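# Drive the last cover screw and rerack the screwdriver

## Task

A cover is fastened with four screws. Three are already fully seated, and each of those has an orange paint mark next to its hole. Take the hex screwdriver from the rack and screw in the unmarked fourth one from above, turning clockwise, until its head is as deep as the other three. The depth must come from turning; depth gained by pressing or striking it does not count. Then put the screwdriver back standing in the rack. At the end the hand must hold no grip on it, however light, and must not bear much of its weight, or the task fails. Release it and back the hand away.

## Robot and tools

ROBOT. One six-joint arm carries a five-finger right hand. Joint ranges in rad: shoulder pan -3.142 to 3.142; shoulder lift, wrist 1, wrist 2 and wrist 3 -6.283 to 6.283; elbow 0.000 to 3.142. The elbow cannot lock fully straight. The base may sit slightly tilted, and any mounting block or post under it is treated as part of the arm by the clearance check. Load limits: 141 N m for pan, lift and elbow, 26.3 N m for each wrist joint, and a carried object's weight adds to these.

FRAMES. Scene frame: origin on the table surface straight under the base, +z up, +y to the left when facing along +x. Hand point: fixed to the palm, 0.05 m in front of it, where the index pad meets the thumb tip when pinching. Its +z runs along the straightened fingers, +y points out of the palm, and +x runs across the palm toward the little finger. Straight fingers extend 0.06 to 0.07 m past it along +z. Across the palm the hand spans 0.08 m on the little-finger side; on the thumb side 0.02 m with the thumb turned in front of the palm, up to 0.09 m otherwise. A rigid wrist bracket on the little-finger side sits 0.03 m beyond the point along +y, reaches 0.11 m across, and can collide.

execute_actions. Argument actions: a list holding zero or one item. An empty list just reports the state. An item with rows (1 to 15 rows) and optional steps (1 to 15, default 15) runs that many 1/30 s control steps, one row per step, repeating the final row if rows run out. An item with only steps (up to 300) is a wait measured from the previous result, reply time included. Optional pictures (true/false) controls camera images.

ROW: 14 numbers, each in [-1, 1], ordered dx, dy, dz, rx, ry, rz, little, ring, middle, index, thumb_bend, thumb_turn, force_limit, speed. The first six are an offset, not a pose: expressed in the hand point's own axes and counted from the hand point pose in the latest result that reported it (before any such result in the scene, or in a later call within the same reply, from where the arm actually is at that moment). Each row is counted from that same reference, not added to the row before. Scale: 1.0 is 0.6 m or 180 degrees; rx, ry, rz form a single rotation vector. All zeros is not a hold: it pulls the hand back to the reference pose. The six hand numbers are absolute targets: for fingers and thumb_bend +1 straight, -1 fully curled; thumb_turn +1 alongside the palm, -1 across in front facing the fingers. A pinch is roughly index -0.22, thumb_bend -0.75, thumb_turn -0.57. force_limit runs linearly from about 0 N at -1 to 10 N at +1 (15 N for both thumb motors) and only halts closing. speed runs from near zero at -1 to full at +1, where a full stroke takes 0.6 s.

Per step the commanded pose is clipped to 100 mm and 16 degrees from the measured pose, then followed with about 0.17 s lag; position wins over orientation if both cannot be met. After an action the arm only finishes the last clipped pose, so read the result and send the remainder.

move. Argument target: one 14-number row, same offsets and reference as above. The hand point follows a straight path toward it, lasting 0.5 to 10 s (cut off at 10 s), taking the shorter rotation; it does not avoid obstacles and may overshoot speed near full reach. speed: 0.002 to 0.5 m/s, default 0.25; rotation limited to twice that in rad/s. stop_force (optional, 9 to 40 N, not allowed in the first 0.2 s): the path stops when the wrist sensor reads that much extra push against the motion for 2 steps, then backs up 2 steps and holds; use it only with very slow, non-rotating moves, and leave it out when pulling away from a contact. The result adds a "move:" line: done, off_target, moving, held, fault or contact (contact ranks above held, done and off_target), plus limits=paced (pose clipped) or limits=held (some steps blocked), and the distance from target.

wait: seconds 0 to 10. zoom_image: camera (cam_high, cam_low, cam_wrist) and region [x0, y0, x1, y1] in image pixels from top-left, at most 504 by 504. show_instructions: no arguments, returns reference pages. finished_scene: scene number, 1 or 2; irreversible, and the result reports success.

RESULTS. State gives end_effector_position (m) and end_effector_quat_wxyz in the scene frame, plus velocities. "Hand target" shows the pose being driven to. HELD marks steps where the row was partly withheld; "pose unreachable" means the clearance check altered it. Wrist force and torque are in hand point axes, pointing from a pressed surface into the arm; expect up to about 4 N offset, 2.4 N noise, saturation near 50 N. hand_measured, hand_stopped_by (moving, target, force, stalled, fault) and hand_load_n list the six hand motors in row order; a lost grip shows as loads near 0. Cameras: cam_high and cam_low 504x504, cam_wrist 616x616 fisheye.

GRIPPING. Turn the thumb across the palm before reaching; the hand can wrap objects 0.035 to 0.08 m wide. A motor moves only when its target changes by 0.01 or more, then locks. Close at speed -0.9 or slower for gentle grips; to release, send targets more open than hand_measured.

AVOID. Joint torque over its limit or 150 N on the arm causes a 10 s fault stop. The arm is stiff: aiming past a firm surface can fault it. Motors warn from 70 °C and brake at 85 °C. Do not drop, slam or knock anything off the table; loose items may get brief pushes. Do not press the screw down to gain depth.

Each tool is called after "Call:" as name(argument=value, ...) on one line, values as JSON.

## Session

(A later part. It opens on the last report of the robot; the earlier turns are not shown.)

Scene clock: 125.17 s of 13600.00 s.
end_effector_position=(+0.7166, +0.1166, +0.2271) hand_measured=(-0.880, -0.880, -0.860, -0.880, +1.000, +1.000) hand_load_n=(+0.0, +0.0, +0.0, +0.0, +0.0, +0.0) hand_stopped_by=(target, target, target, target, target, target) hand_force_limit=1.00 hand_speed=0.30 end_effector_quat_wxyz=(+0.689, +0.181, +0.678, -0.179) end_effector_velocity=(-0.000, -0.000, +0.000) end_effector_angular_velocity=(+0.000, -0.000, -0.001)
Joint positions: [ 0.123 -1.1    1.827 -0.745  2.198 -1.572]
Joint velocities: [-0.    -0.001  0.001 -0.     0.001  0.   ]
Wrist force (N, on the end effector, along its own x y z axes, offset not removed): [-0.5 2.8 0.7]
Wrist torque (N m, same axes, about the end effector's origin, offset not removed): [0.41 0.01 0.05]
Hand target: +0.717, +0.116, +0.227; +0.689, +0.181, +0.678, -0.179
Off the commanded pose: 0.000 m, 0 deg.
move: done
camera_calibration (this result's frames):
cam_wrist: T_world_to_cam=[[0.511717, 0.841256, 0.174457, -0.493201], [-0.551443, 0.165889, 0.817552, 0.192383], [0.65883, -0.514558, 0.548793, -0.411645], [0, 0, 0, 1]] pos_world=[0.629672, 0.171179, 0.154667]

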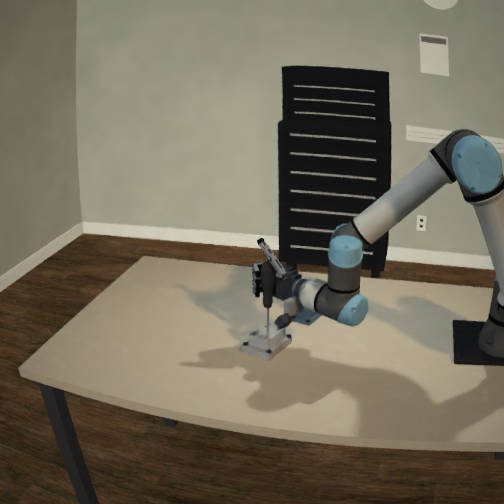

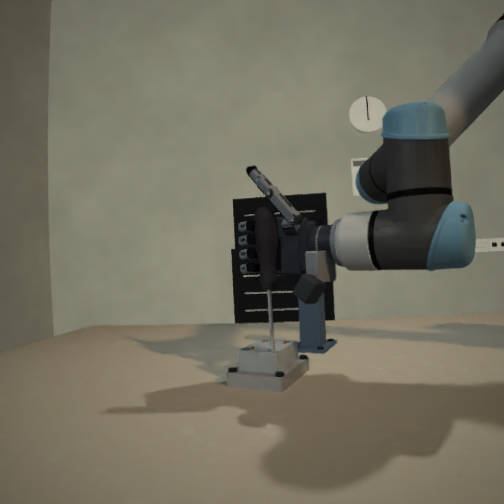

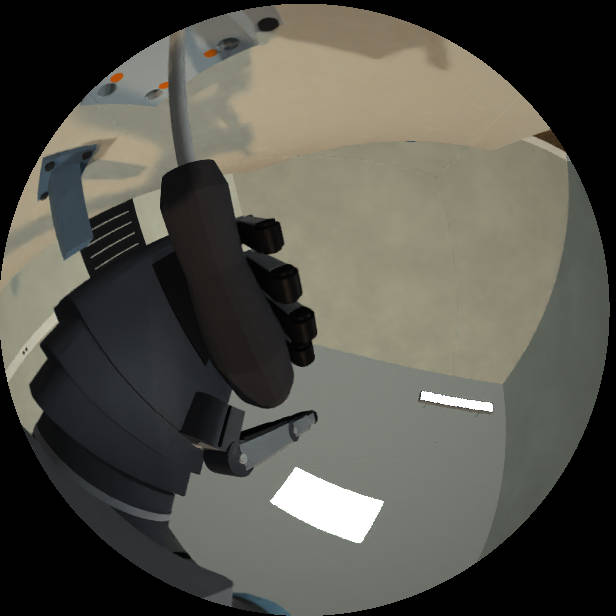

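Call:
move(target=[-0.0015,0.0398,-0.0367,-0.1667,0,0,-0.88,-0.88,-0.86,-0.88,1,1,1,0.3], speed=0.4)

Call:
move(target=[0,0.0398,-0.0367,-0.1667,0.005,0,-0.88,-0.88,-0.86,-0.88,1,1,1,0.3], speed=0.4)

Call:
execute_actions(actions=[{"rows":[[0,0,0,0,0,0,-1,-1,-1,-1,1,1,1,0.3]],"steps":9}], pictures=false)

Call:
move(target=[0.0015,-0.0528,0.0118,0.1667,0,0,-1,-1,-1,-1,1,1,1,0.3], speed=0.3)

Call:
move(target=[0,-0.0528,0.0118,0.1667,0,0,-1,-1,-1,-1,1,1,1,0.3], speed=0.3)

Call:
execute_actions(actions=[{"rows":[[0,0,0,0,0,0,-0.88,-0.88,-0.86,-0.88,1,1,1,0.3]],"steps":8}])

Call:
zoom_image(camera="cam_high", region=[230,270,310,365])

Scene clock: 130.40 s of 13600.00 s.
end_effector_position=(+0.7090, +0.1481, +0.2278) hand_measured=(-0.880, -0.880, -0.860, -0.880, +1.000, +1.000) hand_load_n=(+0.0, +0.0, +0.0, +0.0, +0.0, +0.0) hand_stopped_by=(target, target, target, target, target, target) hand_force_limit=1.00 hand_speed=0.30 end_effector_quat_wxyz=(+0.713, -0.003, +0.701, +0.002) end_effector_velocity=(+0.001, +0.001, -0.000) end_effector_angular_velocity=(-0.001, +0.001, +0.015)
Joint positions: [-0.094 -1.173  1.942 -0.787  1.459 -1.568]
Joint velocities: [-0.006  0.002 -0.003  0.002 -0.021 -0.001]
Wrist force (N, on the end effector, along its own x y z axes, offset not removed): [1.1 1.2 0.3]
Wrist torque (N m, same axes, about the end effector's origin, offset not removed): [0.25 -0.06 0.03]
Hand target: +0.709, +0.148, +0.228; +0.713, -0.003, +0.701, +0.003
Off the commanded pose: 0.000 m, 0 deg.
After step 90, 0.87 s passed at rest.
move: done
camera_calibration (this result's frames):
cam_wrist: T_world_to_cam=[[0.0241979, 0.985764, 0.166384, -0.189824], [-0.562072, -0.124221, 0.817707, 0.232823], [0.826734, -0.113307, 0.551064, -0.569793], [0, 0, 0, 1]] pos_world=[0.606524, 0.151482, 0.155195]

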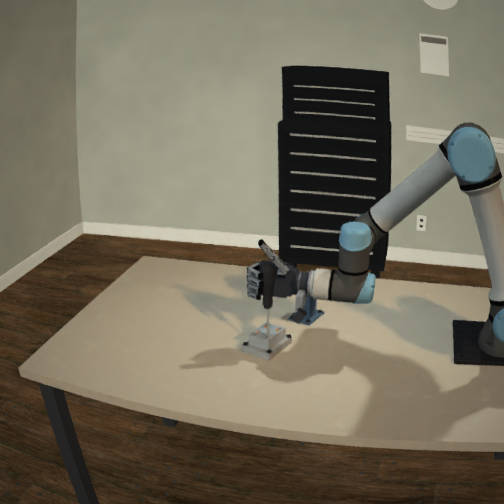

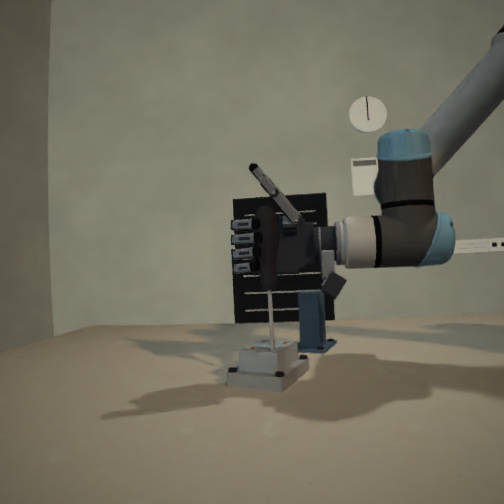

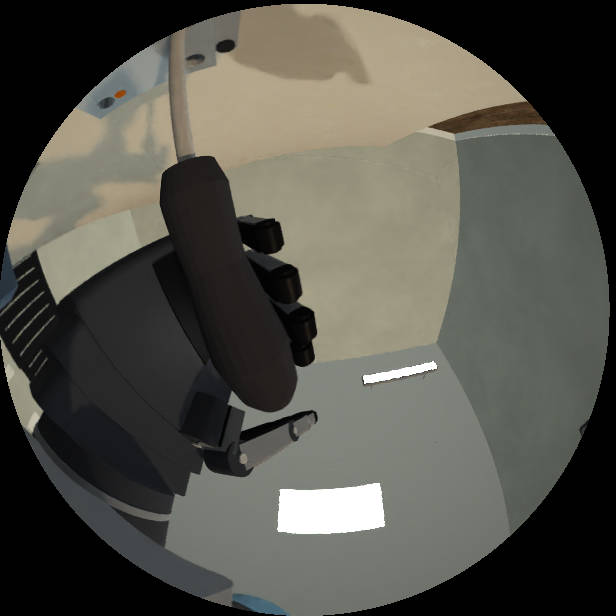

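Scene clock: 131.73 s of 13600.00 s.
end_effector_position=(+0.6867, +0.1716, +0.2274) hand_measured=(-0.880, -0.880, -0.860, -0.880, +1.000, +1.000) hand_load_n=(+0.0, +0.0, +0.0, +0.0, +0.0, +0.0) hand_stopped_by=(target, target, target, target, target, target) hand_force_limit=1.00 hand_speed=0.30 end_effector_quat_wxyz=(+0.682, -0.186, +0.683, +0.183) end_effector_velocity=(-0.000, +0.001, -0.000) end_effector_angular_velocity=(-0.001, +0.003, +0.017)
Joint positions: [-0.273 -1.113  1.832 -0.719  0.759 -1.574]
Joint velocities: [-0.003  0.006 -0.011  0.009 -0.021 -0.003]
Wrist force (N, on the end effector, along its own x y z axes, offset not removed): [0.8 2.9 0.7]
Wrist torque (N m, same axes, about the end effector's origin, offset not removed): [0.47 -0.09 0.13]
Hand target: +0.687, +0.172, +0.227; +0.682, -0.187, +0.683, +0.184
Off the commanded pose: 0.000 m, 0 deg.
move: done
camera_calibration (this result's frames):
cam_wrist: T_world_to_cam=[[-0.467753, 0.868881, 0.162025, 0.146498], [-0.414713, -0.377638, 0.82789, 0.16354], [0.780525, 0.320054, 0.536978, -0.587865], [0, 0, 0, 1]] pos_world=[0.595191, 0.122619, 0.156541]

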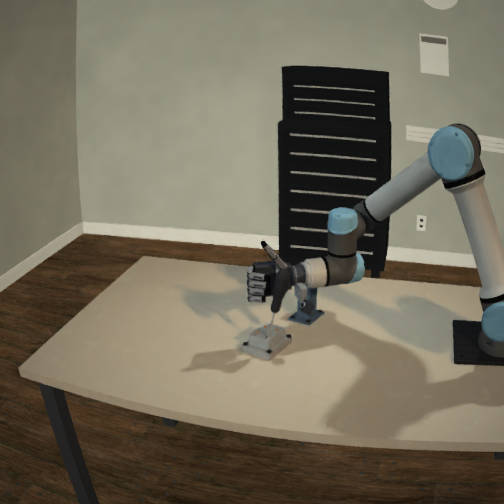

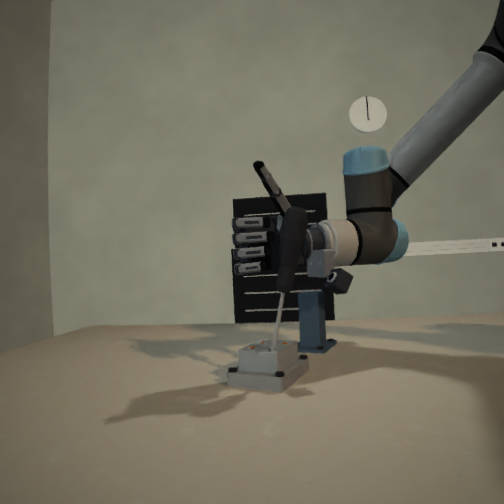

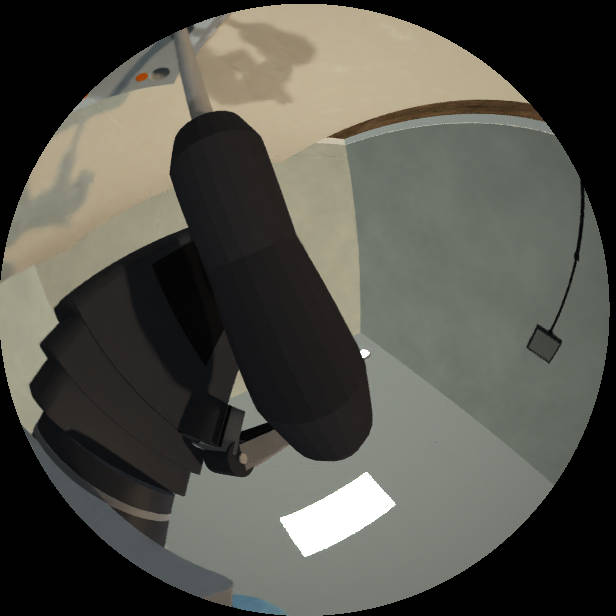

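Scene clock: 132.03 s of 13600.00 s.
end_effector_position=(+0.6868, +0.1715, +0.2274) hand_measured=(-1.000, -1.000, -1.000, -1.000, +1.000, +1.000) hand_load_n=(+0.0, +0.0, +0.0, +0.0, +0.0, +0.0) hand_stopped_by=(target, target, target, target, target, target) hand_force_limit=1.00 hand_speed=0.30 end_effector_quat_wxyz=(+0.682, -0.186, +0.683, +0.183) end_effector_velocity=(+0.000, -0.000, +0.000) end_effector_angular_velocity=(+0.000, +0.000, -0.003)
Joint positions: [-0.273 -1.113  1.832 -0.719  0.759 -1.574]
Joint velocities: [ 0.    -0.001  0.     0.001  0.003 -0.   ]
Wrist force (N, on the end effector, along its own x y z axes, offset not removed): [0.6 2.5 1.6]
Wrist torque (N m, same axes, about the end effector's origin, offset not removed): [0.39 -0.14 0.06]
Hand target: +0.687, +0.172, +0.227; +0.682, -0.186, +0.683, +0.183
Off the commanded pose: 0.000 m, 0 deg.
Steps of this call (steps 1 to 9: all 9 steps of this action). Readings (end_effector_position | what the end effector reports):
1: (+0.6867, +0.1716, +0.2274) | hand_measured=(-0.880, -0.880, -0.860, -0.880, +1.000, +1.000) hand_load_n=(+0.0, +0.0, +0.0, +0.0, +0.0, +0.0) hand_stopped_by=(moving, moving, moving, moving, target, target) hand_force_limit=1.00 hand_speed=0.30
2: (+0.6867, +0.1716, +0.2274) | hand_measured=(-0.880, -0.880, -0.860, -0.880, +1.000, +1.000) hand_load_n=(+0.0, +0.0, +0.0, +0.0, +0.0, +0.0) hand_stopped_by=(moving, moving, moving, moving, target, target) hand_force_limit=1.00 hand_speed=0.30
4: (+0.6867, +0.1716, +0.2274) | hand_measured=(-0.946, -0.946, -0.926, -0.946, +1.000, +1.000) hand_load_n=(+0.0, +0.0, +0.0, +0.0, +0.0, +0.0) hand_stopped_by=(moving, moving, moving, moving, target, target) hand_force_limit=1.00 hand_speed=0.30
8: (+0.6868, +0.1715, +0.2274) | hand_measured=(-1.000, -1.000, -1.000, -1.000, +1.000, +1.000) hand_load_n=(+0.0, +0.0, +0.0, +0.0, +0.0, +0.0) hand_stopped_by=(target, target, target, target, target, target) hand_force_limit=1.00 hand_speed=0.30
9: the state above

Scene clock: 133.77 s of 13600.00 s.
end_effector_position=(+0.7089, +0.1478, +0.2268) hand_measured=(-1.000, -1.000, -1.000, -1.000, +1.000, +1.000) hand_load_n=(+0.0, +0.0, +0.0, +0.0, +0.0, +0.0) hand_stopped_by=(target, target, target, target, target, target) hand_force_limit=1.00 hand_speed=0.30 end_effector_quat_wxyz=(+0.708, -0.004, +0.707, +0.001) end_effector_velocity=(+0.001, -0.001, +0.000) end_effector_angular_velocity=(+0.000, -0.000, -0.016)
Joint positions: [-0.095 -1.176  1.938 -0.764  1.459 -1.573]
Joint velocities: [ 0.007  0.002 -0.003  0.001  0.024  0.   ]
Wrist force (N, on the end effector, along its own x y z axes, offset not removed): [0.3 3.4 1.4]
Wrist torque (N m, same axes, about the end effector's origin, offset not removed): [0.56 -0.17 0.17]
Hand target: +0.709, +0.148, +0.227; +0.708, -0.003, +0.707, +0.000
Off the commanded pose: 0.000 m, 0 deg.
move: done
camera_calibration (this result's frames):
cam_wrist: T_world_to_cam=[[0.027021, 0.986417, 0.162022, -0.190525], [-0.550303, -0.120632, 0.826205, 0.222745], [0.834528, -0.111486, 0.539568, -0.572293], [0, 0, 0, 1]] pos_world=[0.605319, 0.151004, 0.155628]

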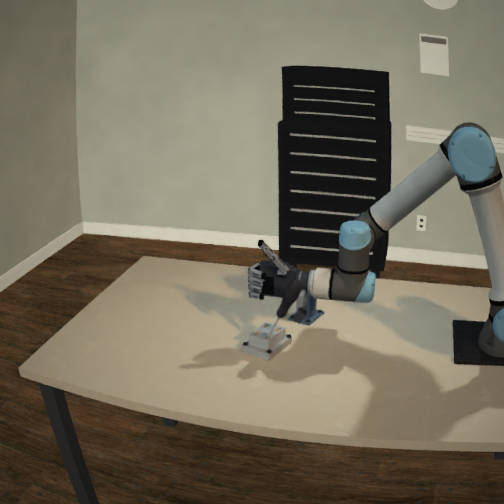

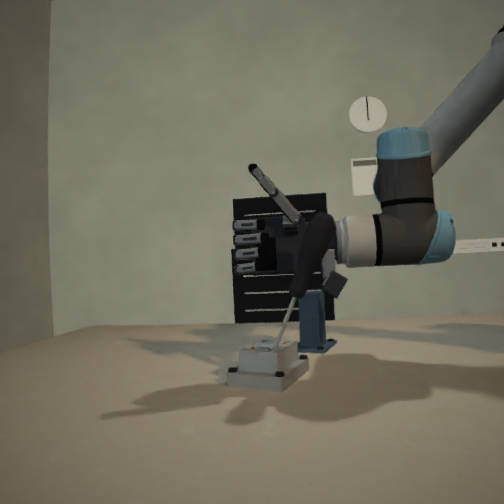

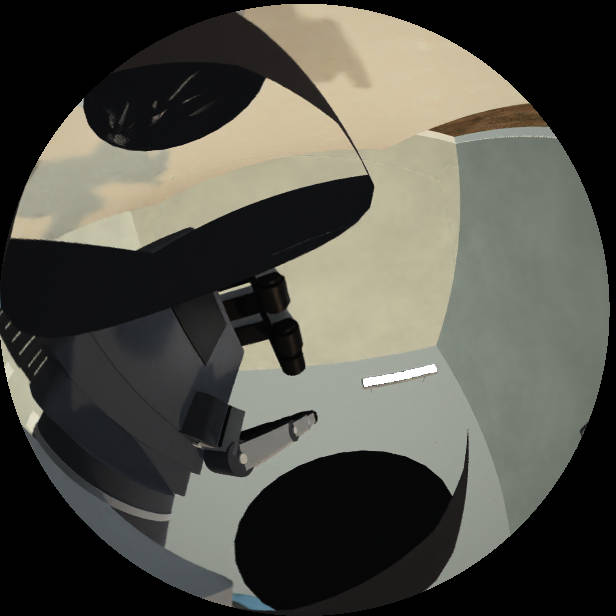

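Scene clock: 135.27 s of 13600.00 s.
end_effector_position=(+0.7162, +0.1163, +0.2269) hand_measured=(-1.000, -1.000, -1.000, -1.000, +1.000, +1.000) hand_load_n=(+0.0, +0.0, +0.0, +0.0, +0.0, +0.0) hand_stopped_by=(target, target, target, target, target, target) hand_force_limit=1.00 hand_speed=0.30 end_effector_quat_wxyz=(+0.685, +0.179, +0.683, -0.181) end_effector_velocity=(+0.001, -0.001, -0.000) end_effector_angular_velocity=(+0.001, +0.000, -0.017)
Joint positions: [ 0.122 -1.105  1.824 -0.724  2.198 -1.575]
Joint velocities: [ 0.006  0.005 -0.009  0.005  0.022  0.001]
Wrist force (N, on the end effector, along its own x y z axes, offset not removed): [0.7 3.1 1.2]
Wrist torque (N m, same axes, about the end effector's origin, offset not removed): [0.53 -0.20 0.14]
Hand target: +0.716, +0.116, +0.227; +0.685, +0.179, +0.683, -0.182
Off the commanded pose: 0.000 m, 0 deg.
move: done
camera_calibration (this result's frames):
cam_wrist: T_world_to_cam=[[0.514505, 0.841724, 0.163662, -0.492343], [-0.539593, 0.169477, 0.824692, 0.181746], [0.666426, -0.512619, 0.541385, -0.415347], [0, 0, 0, 1]] pos_world=[0.62818, 0.1707, 0.155556]

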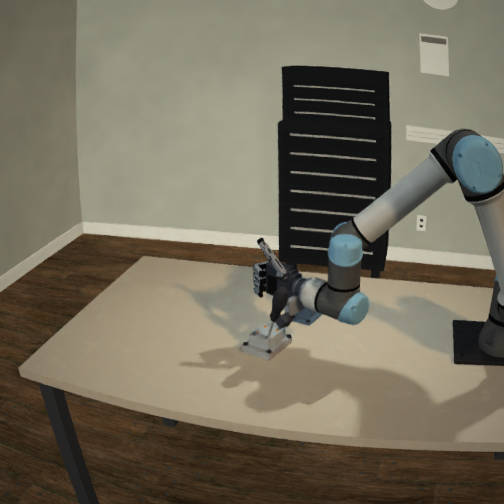

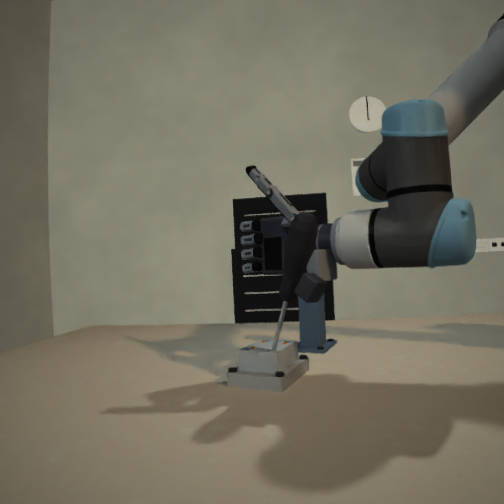

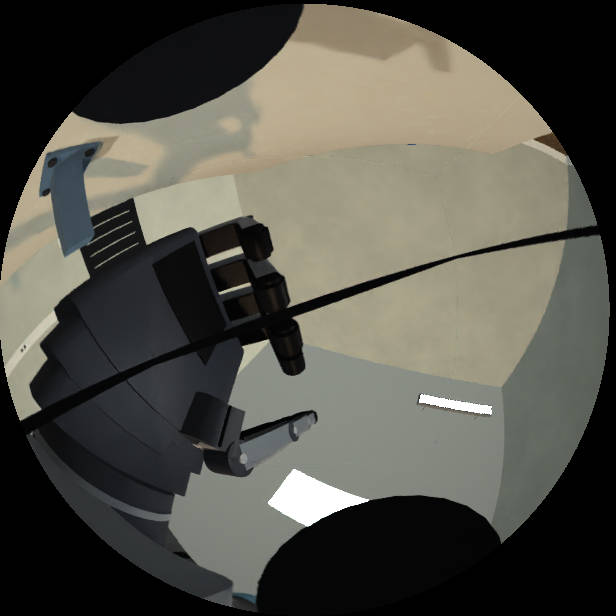

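Scene clock: 135.53 s of 13600.00 s.
end_effector_position=(+0.7162, +0.1164, +0.2269) hand_measured=(-0.880, -0.880, -0.860, -0.880, +1.000, +1.000) hand_load_n=(+0.0, +0.0, +0.0, +0.0, +0.0, +0.0) hand_stopped_by=(target, target, target, target, target, target) hand_force_limit=1.00 hand_speed=0.30 end_effector_quat_wxyz=(+0.685, +0.179, +0.683, -0.181) end_effector_velocity=(+0.000, +0.000, +0.000) end_effector_angular_velocity=(+0.000, -0.000, +0.001)
Joint positions: [ 0.123 -1.104  1.823 -0.724  2.198 -1.575]
Joint velocities: [-0.    -0.     0.     0.    -0.001  0.   ]
Wrist force (N, on the end effector, along its own x y z axes, offset not removed): [0.6 1.1 0.2]
Wrist torque (N m, same axes, about the end effector's origin, offset not removed): [0.25 -0.06 0.05]
Hand target: +0.716, +0.116, +0.227; +0.685, +0.179, +0.683, -0.181
Off the commanded pose: 0.000 m, 0 deg.
Steps of this call (steps 1 to 8: all 8 steps of this action). Readings (end_effector_position | what the end effector reports):
1: (+0.7162, +0.1163, +0.2269) | hand_measured=(-1.000, -1.000, -1.000, -1.000, +1.000, +1.000) hand_load_n=(+0.0, +0.0, +0.0, +0.0, +0.0, +0.0) hand_stopped_by=(moving, moving, moving, moving, target, target) hand_force_limit=1.00 hand_speed=0.30
2: (+0.7162, +0.1163, +0.2269) | hand_measured=(-1.000, -1.000, -1.000, -1.000, +1.000, +1.000) hand_load_n=(+0.0, +0.0, +0.0, +0.0, +0.0, +0.0) hand_stopped_by=(moving, moving, moving, moving, target, target) hand_force_limit=1.00 hand_speed=0.30
4: (+0.7162, +0.1163, +0.2269) | hand_measured=(-0.934, -0.934, -0.934, -0.934, +1.000, +1.000) hand_load_n=(+0.0, +0.0, +0.0, +0.0, +0.0, +0.0) hand_stopped_by=(moving, moving, moving, moving, target, target) hand_force_limit=1.00 hand_speed=0.30
8: the state above
camera_calibration (this result's frames):
cam_wrist: T_world_to_cam=[[0.514539, 0.8417, 0.163679, -0.492472], [-0.539573, 0.169472, 0.824706, 0.181744], [0.666416, -0.512661, 0.541359, -0.415323], [0, 0, 0, 1]] pos_world=[0.628238, 0.170794, 0.155561]

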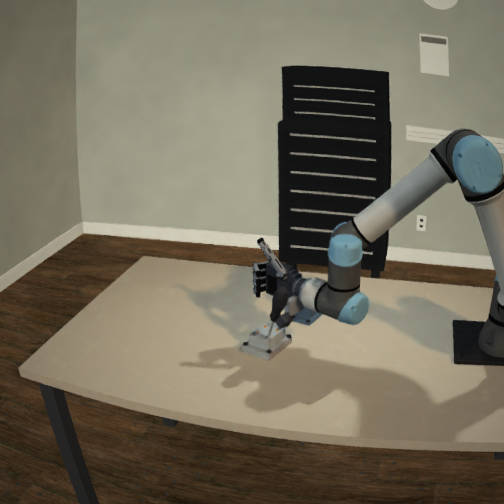

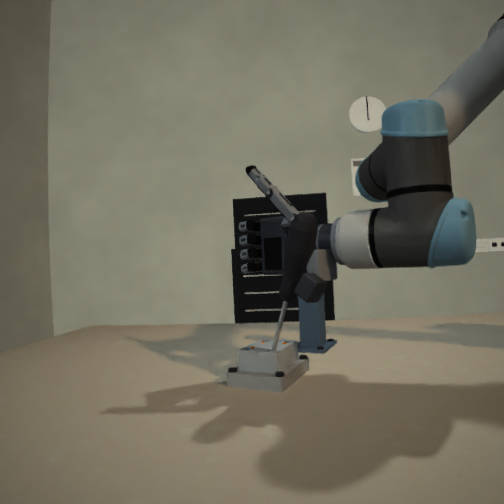

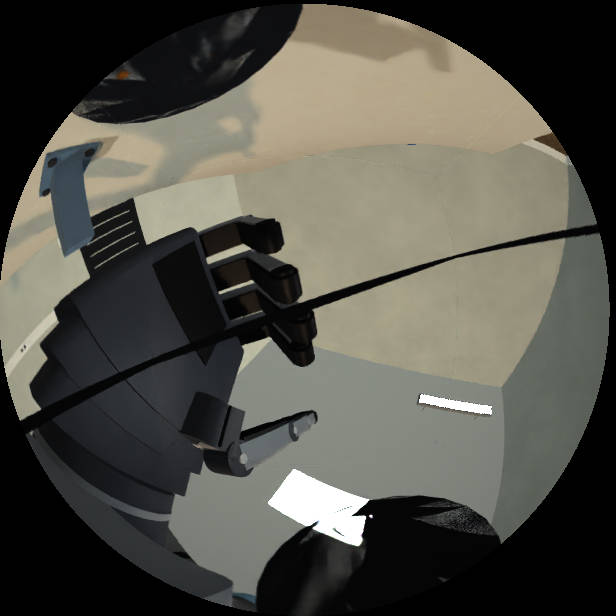

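Region (230, 270, 310, 365) of cam_high's 504x504 image, scaled by 5.305, with more detail than that image has; it fills the left 424 columns of this view, and the rest is white.

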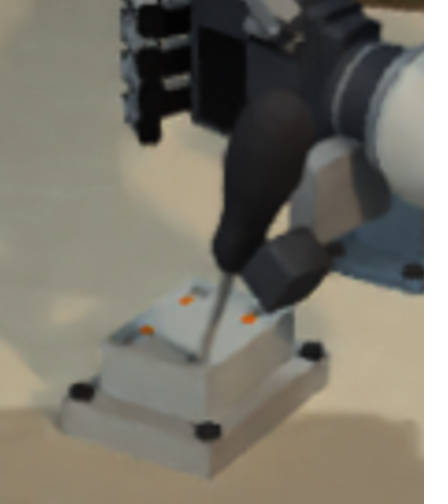

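Call:
move(target=[0,0,0,0,0,0,0.3,0.3,0.3,0.3,1,1,1,0.3])

Call:
zoom_image(camera="cam_low", region=[200,180,380,380])

Call:
zoom_image(camera="cam_high", region=[220,230,370,370])

Scene clock: 138.90 s of 13600.00 s.
end_effector_position=(+0.7162, +0.1163, +0.2269) hand_measured=(+0.300, +0.300, +0.300, +0.300, +1.000, +1.000) hand_load_n=(+0.0, +0.0, +0.0, +0.0, +0.0, +0.0) hand_stopped_by=(target, target, target, target, target, target) hand_force_limit=1.00 hand_speed=0.30 end_effector_quat_wxyz=(+0.685, +0.179, +0.683, -0.182) end_effector_velocity=(+0.000, +0.001, +0.001) end_effector_angular_velocity=(+0.000, -0.001, +0.000)
Joint positions: [ 0.122 -1.104  1.824 -0.724  2.198 -1.575]
Joint velocities: [ 0.001 -0.    -0.001  0.001  0.001 -0.   ]
Wrist force (N, on the end effector, along its own x y z axes, offset not removed): [0.2 1.3 2.2]
Wrist torque (N m, same axes, about the end effector's origin, offset not removed): [0.09 -0.15 -0.04]
Hand target: +0.716, +0.116, +0.227; +0.685, +0.179, +0.683, -0.181
Off the commanded pose: 0.000 m, 0 deg.
move: done
camera_calibration (this result's frames):
cam_wrist: T_world_to_cam=[[0.514669, 0.841635, 0.163607, -0.492425], [-0.539487, 0.169579, 0.82474, 0.181707], [0.666386, -0.512732, 0.541328, -0.415289], [0, 0, 0, 1]] pos_world=[0.628207, 0.170696, 0.155511]

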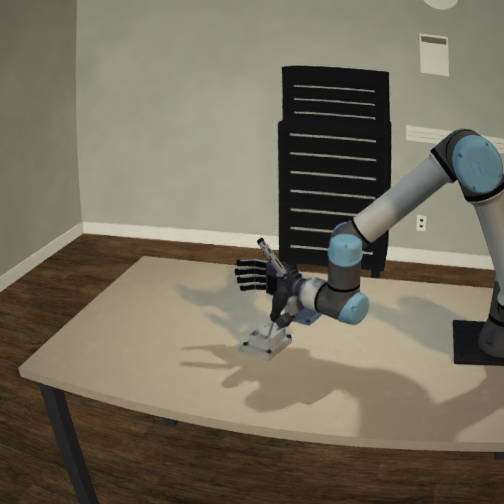

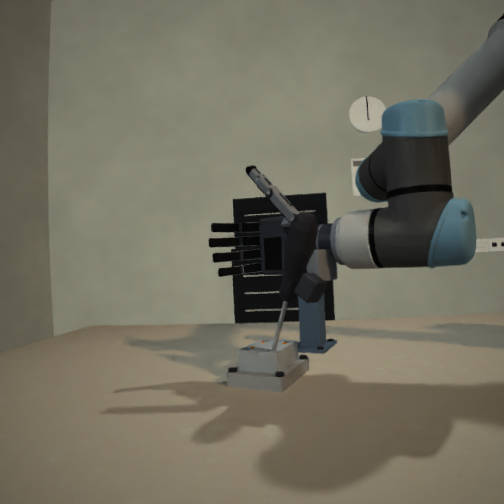

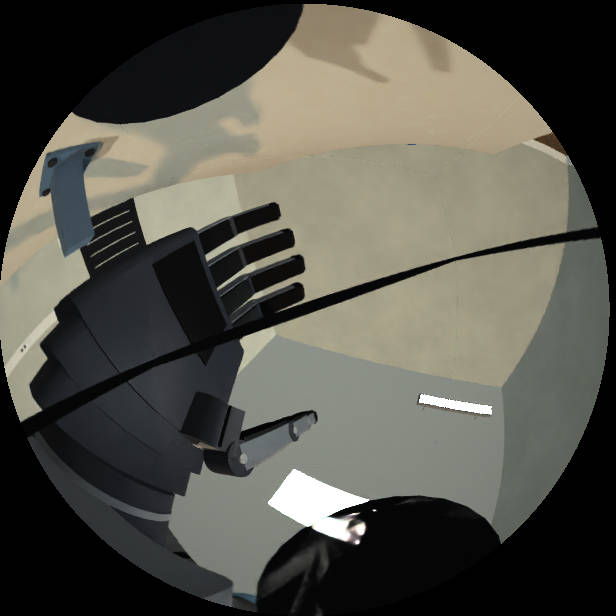

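Region (200, 180, 380, 380) of cam_low's 504x504 image, scaled by 2.520, with more detail than that image has; it fills the left 454 columns of this view, and the rest is white.

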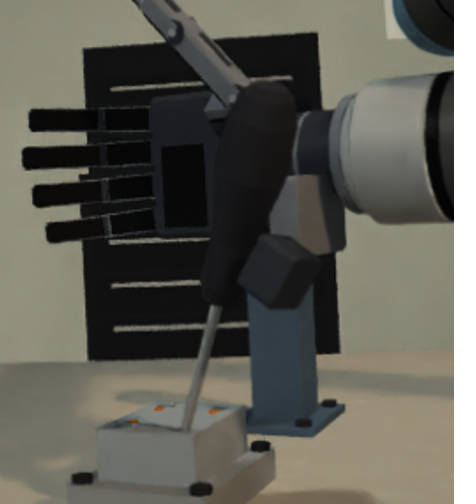

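Region (220, 230, 370, 370) of cam_high's 504x504 image, scaled by 3.360, with more detail than that image has; it fills the top 470 rows of this view, and the rest is white.

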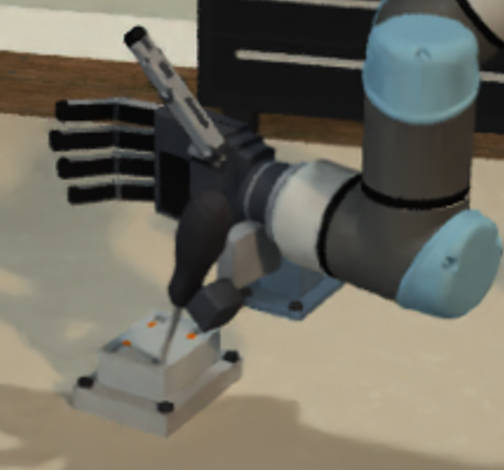

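Call:
move(target=[0,0,0.05,0,0,0,-0.2,-0.2,-0.2,-0.2,1,1,1,0.3], speed=0.02)

Call:
zoom_image(camera="cam_low", region=[200,180,380,380])

Call:
zoom_image(camera="cam_high", region=[220,230,370,370])

Scene clock: 141.93 s of 13600.00 s.
end_effector_position=(+0.7420, +0.1016, +0.2270) hand_measured=(-0.200, -0.200, -0.200, -0.200, +1.000, +1.000) hand_load_n=(+0.0, +0.0, +0.0, +0.0, +0.0, +0.0) hand_stopped_by=(target, target, target, target, target, target) hand_force_limit=1.00 hand_speed=0.30 end_effector_quat_wxyz=(+0.685, +0.179, +0.683, -0.182) end_effector_velocity=(+0.002, -0.002, -0.000) end_effector_angular_velocity=(-0.000, +0.001, -0.001)
Joint positions: [ 0.088 -1.068  1.763 -0.7    2.164 -1.575]
Joint velocities: [-0.003  0.003 -0.006  0.003 -0.002  0.   ]
Wrist force (N, on the end effector, along its own x y z axes, offset not removed): [0.9 3.6 0.8]
Wrist torque (N m, same axes, about the end effector's origin, offset not removed): [0.61 -0.25 0.11]
Hand target: +0.742, +0.101, +0.227; +0.685, +0.179, +0.683, -0.182
Off the commanded pose: 0.000 m, 0 deg.
move: done
camera_calibration (this result's frames):
cam_wrist: T_world_to_cam=[[0.51467, 0.841639, 0.163583, -0.493371], [-0.539498, 0.169612, 0.824727, 0.198036], [0.666376, -0.512715, 0.541356, -0.440067], [0, 0, 0, 1]] pos_world=[0.654013, 0.156022, 0.155614]

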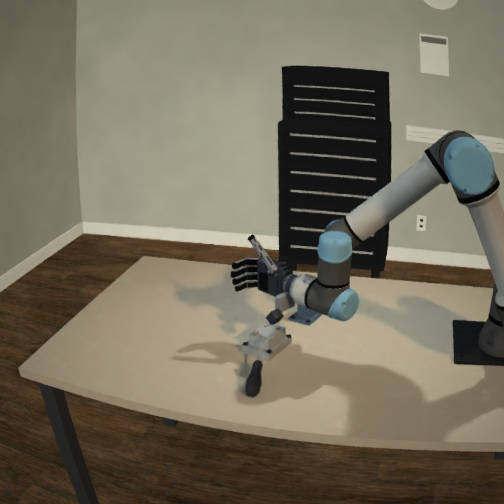

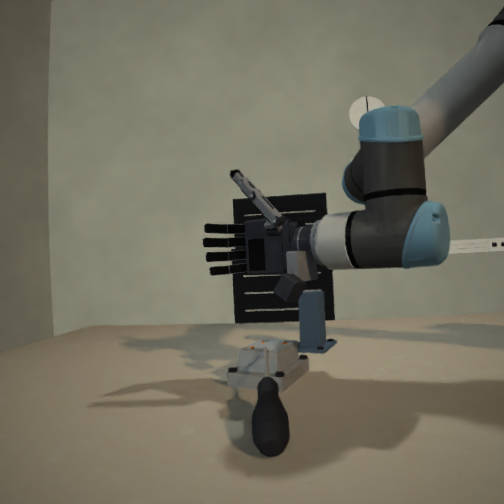

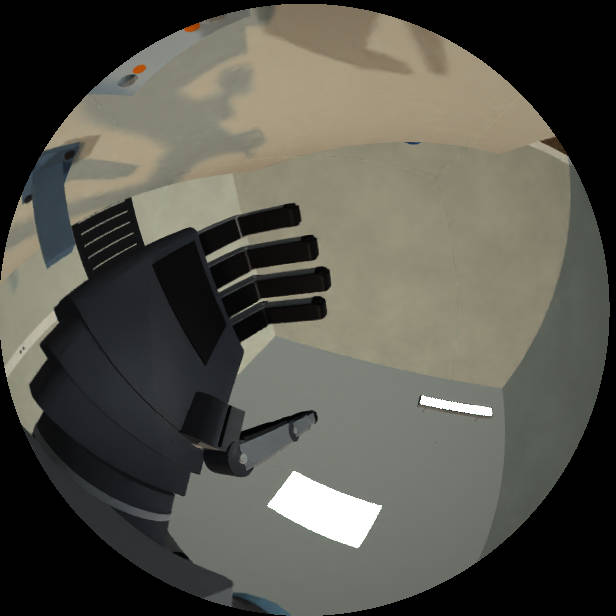

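Region (200, 180, 380, 380) of cam_low's 504x504 image, scaled by 2.520, with more detail than that image has; it fills the left 454 columns of this view, and the rest is white.

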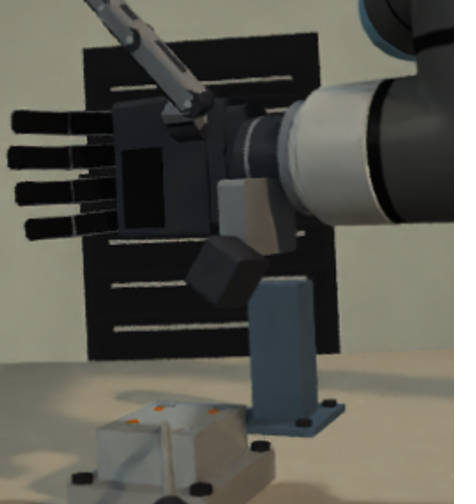

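Region (220, 230, 370, 370) of cam_high's 504x504 image, scaled by 3.360, with more detail than that image has; it fills the top 470 rows of this view, and the rest is white.

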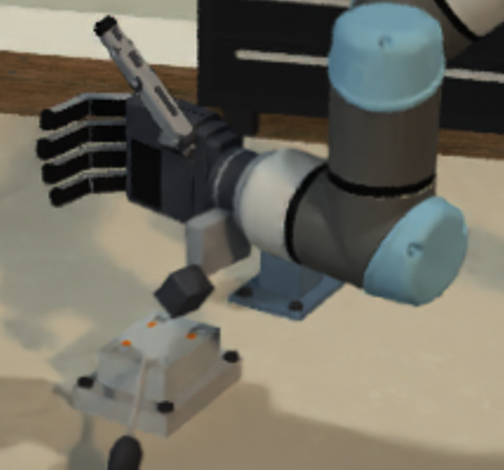

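Call:
move(target=[-0.12,0,0,-0.1667,0,0,0.6,0.6,0.6,0.6,1,-1,1,0.3])

Call:
move(target=[0,0,0,0,0,-0.567,0.6,0.6,0.6,0.6,1,-1,1,0.3], speed=0.4)

Call:
move(target=[0,0,0,-0.1667,0,0,0.6,0.6,0.6,0.6,1,-1,1,0.3], speed=0.4)

Scene clock: 150.93 s of 13600.00 s.
end_effector_position=(+0.7417, +0.1020, +0.2989) hand_measured=(+0.600, +0.600, +0.600, +0.600, +1.000, -1.000) hand_load_n=(+0.0, +0.0, +0.0, +0.0, +0.0, +0.0) hand_stopped_by=(target, target, target, target, target, target) hand_force_limit=1.00 hand_speed=0.30 end_effector_quat_wxyz=(+0.708, -0.004, +0.706, +0.001) end_effector_velocity=(+0.000, +0.001, +0.002) end_effector_angular_velocity=(-0.001, +0.001, +0.018)
Joint positions: [-0.183 -1.231  1.788 -0.559  1.372 -1.573]
Joint velocities: [-0.008 -0.    -0.006  0.008 -0.026 -0.001]
Wrist force (N, on the end effector, along its own x y z axes, offset not removed): [0.4 2.3 1.1]
Wrist torque (N m, same axes, about the end effector's origin, offset not removed): [0.48 -0.15 0.08]
Hand target: +0.742, +0.102, +0.299; +0.708, -0.005, +0.707, +0.001
Off the commanded pose: 0.000 m, 0 deg.
After step 90, 4.37 s passed at rest.
move: done
camera_calibration (this result's frames):
cam_wrist: T_world_to_cam=[[0.0273666, 0.986428, 0.161899, -0.158063], [-0.550582, -0.120304, 0.826067, 0.17592], [0.834332, -0.111745, 0.539817, -0.643579], [0, 0, 0, 1]] pos_world=[0.638143, 0.105165, 0.227683]

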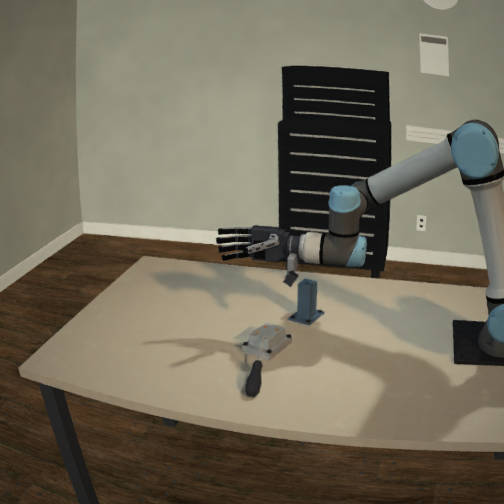

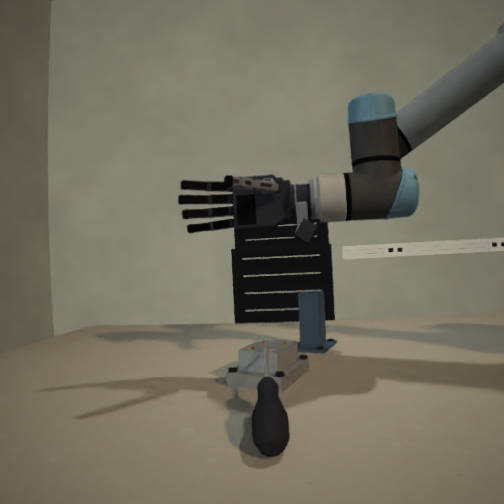

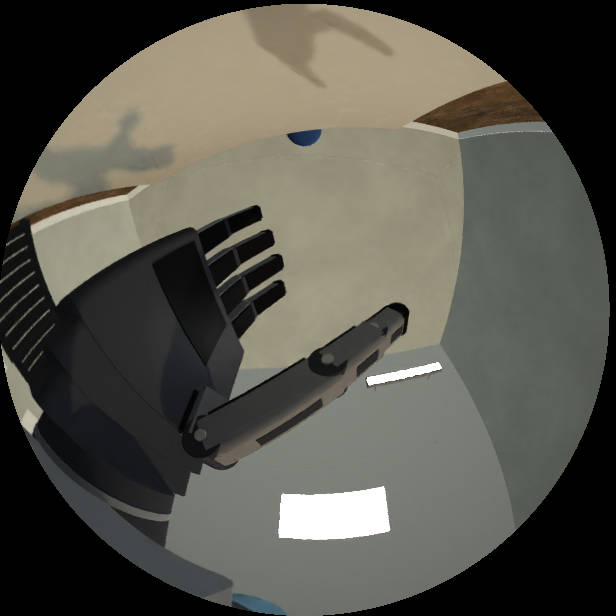

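Scene clock: 153.83 s of 13600.00 s.
end_effector_position=(+0.7417, +0.1020, +0.2989) hand_measured=(+0.600, +0.600, +0.600, +0.600, +1.000, -1.000) hand_load_n=(+0.0, +0.0, +0.0, +0.0, +0.0, +0.0) hand_stopped_by=(target, target, target, target, target, target) hand_force_limit=1.00 hand_speed=0.30 end_effector_quat_wxyz=(-0.446, +0.551, -0.442, +0.549) end_effector_velocity=(-0.000, +0.000, -0.000) end_effector_angular_velocity=(-0.015, +0.002, -0.001)
Joint positions: [-0.094 -1.317  1.632 -0.319  1.46  -3.353]
Joint velocities: [ 0.003  0.001 -0.002  0.003  0.004 -0.015]
Wrist force (N, on the end effector, along its own x y z axes, offset not removed): [1.0 1.6 1.7]
Wrist torque (N m, same axes, about the end effector's origin, offset not removed): [0.30 -0.21 0.07]
Hand target: +0.742, +0.102, +0.299; -0.446, +0.552, -0.441, +0.550
Off the commanded pose: 0.000 m, 0 deg.
move: done
camera_calibration (this result's frames):
cam_wrist: T_world_to_cam=[[0.0359842, -0.0455269, -0.998315, 0.287524], [-0.554874, 0.829921, -0.0578479, 0.346374], [0.831156, 0.556021, 0.00460232, -0.549448], [0, 0, 0, 1]] pos_world=[0.638525, 0.0311316, 0.309605]

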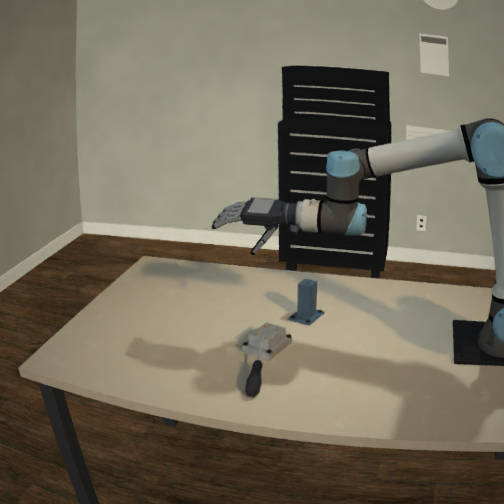

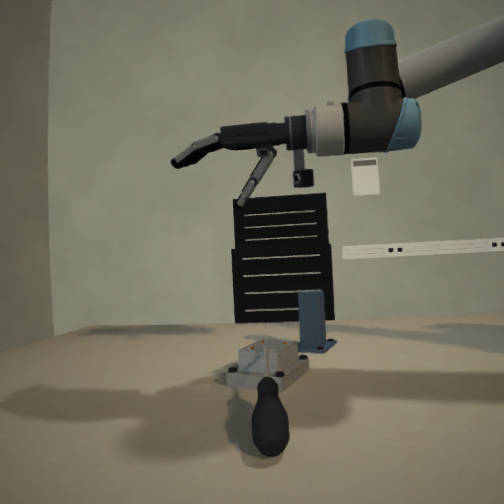

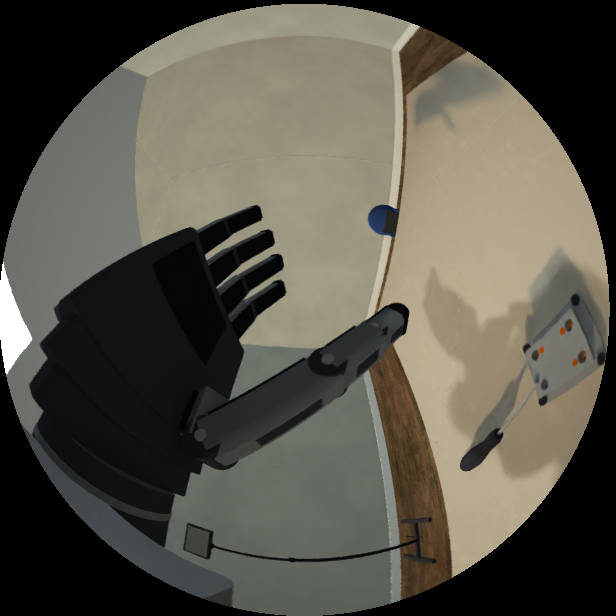

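Scene clock: 155.27 s of 13600.00 s.
end_effector_position=(+0.7417, +0.1020, +0.2988) hand_measured=(+0.600, +0.600, +0.600, +0.600, +1.000, -1.000) hand_load_n=(+0.0, +0.0, +0.0, +0.0, +0.0, +0.0) hand_stopped_by=(target, target, target, target, target, target) hand_force_limit=1.00 hand_speed=0.30 end_effector_quat_wxyz=(-0.289, +0.647, -0.569, +0.417) end_effector_velocity=(+0.000, +0.001, -0.000) end_effector_angular_velocity=(+0.001, +0.017, -0.001)
Joint positions: [-0.037 -1.068  1.02   0.555  1.629 -3.351]
Joint velocities: [ 0.002  0.014 -0.027  0.03   0.003  0.001]
Wrist force (N, on the end effector, along its own x y z axes, offset not removed): [0.6 1.4 1.6]
Wrist torque (N m, same axes, about the end effector's origin, offset not removed): [0.23 -0.14 0.14]
Hand target: +0.742, +0.102, +0.299; -0.288, +0.648, -0.569, +0.416
Off the commanded pose: 0.000 m, 0 deg.
move: done
camera_calibration (this result's frames):
cam_wrist: T_world_to_cam=[[-0.459738, -0.0237431, -0.887737, 0.619849], [-0.422006, 0.885403, 0.194866, 0.166615], [0.781379, 0.464217, -0.417073, -0.377126], [0, 0, 0, 1]] pos_world=[0.649959, 0.0422641, 0.360507]

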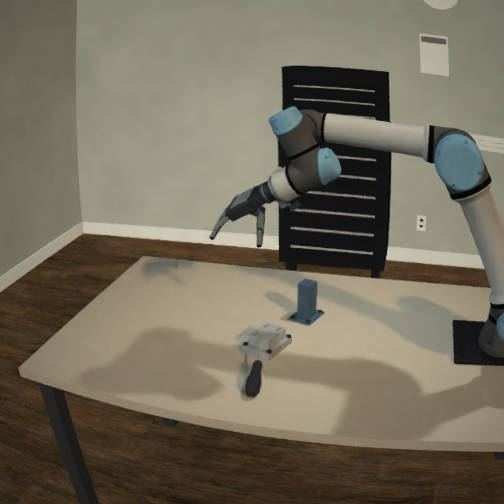

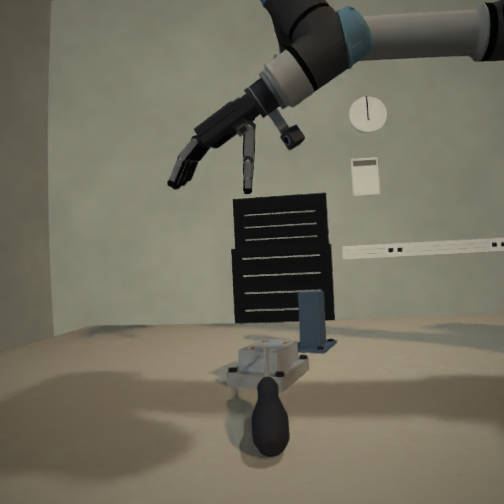

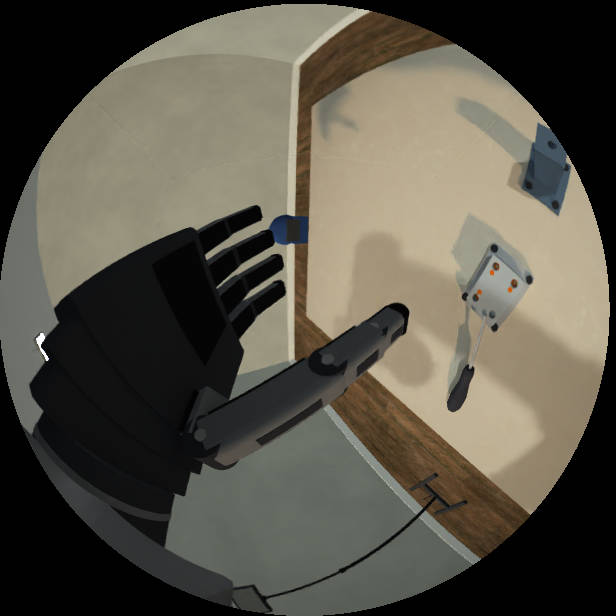

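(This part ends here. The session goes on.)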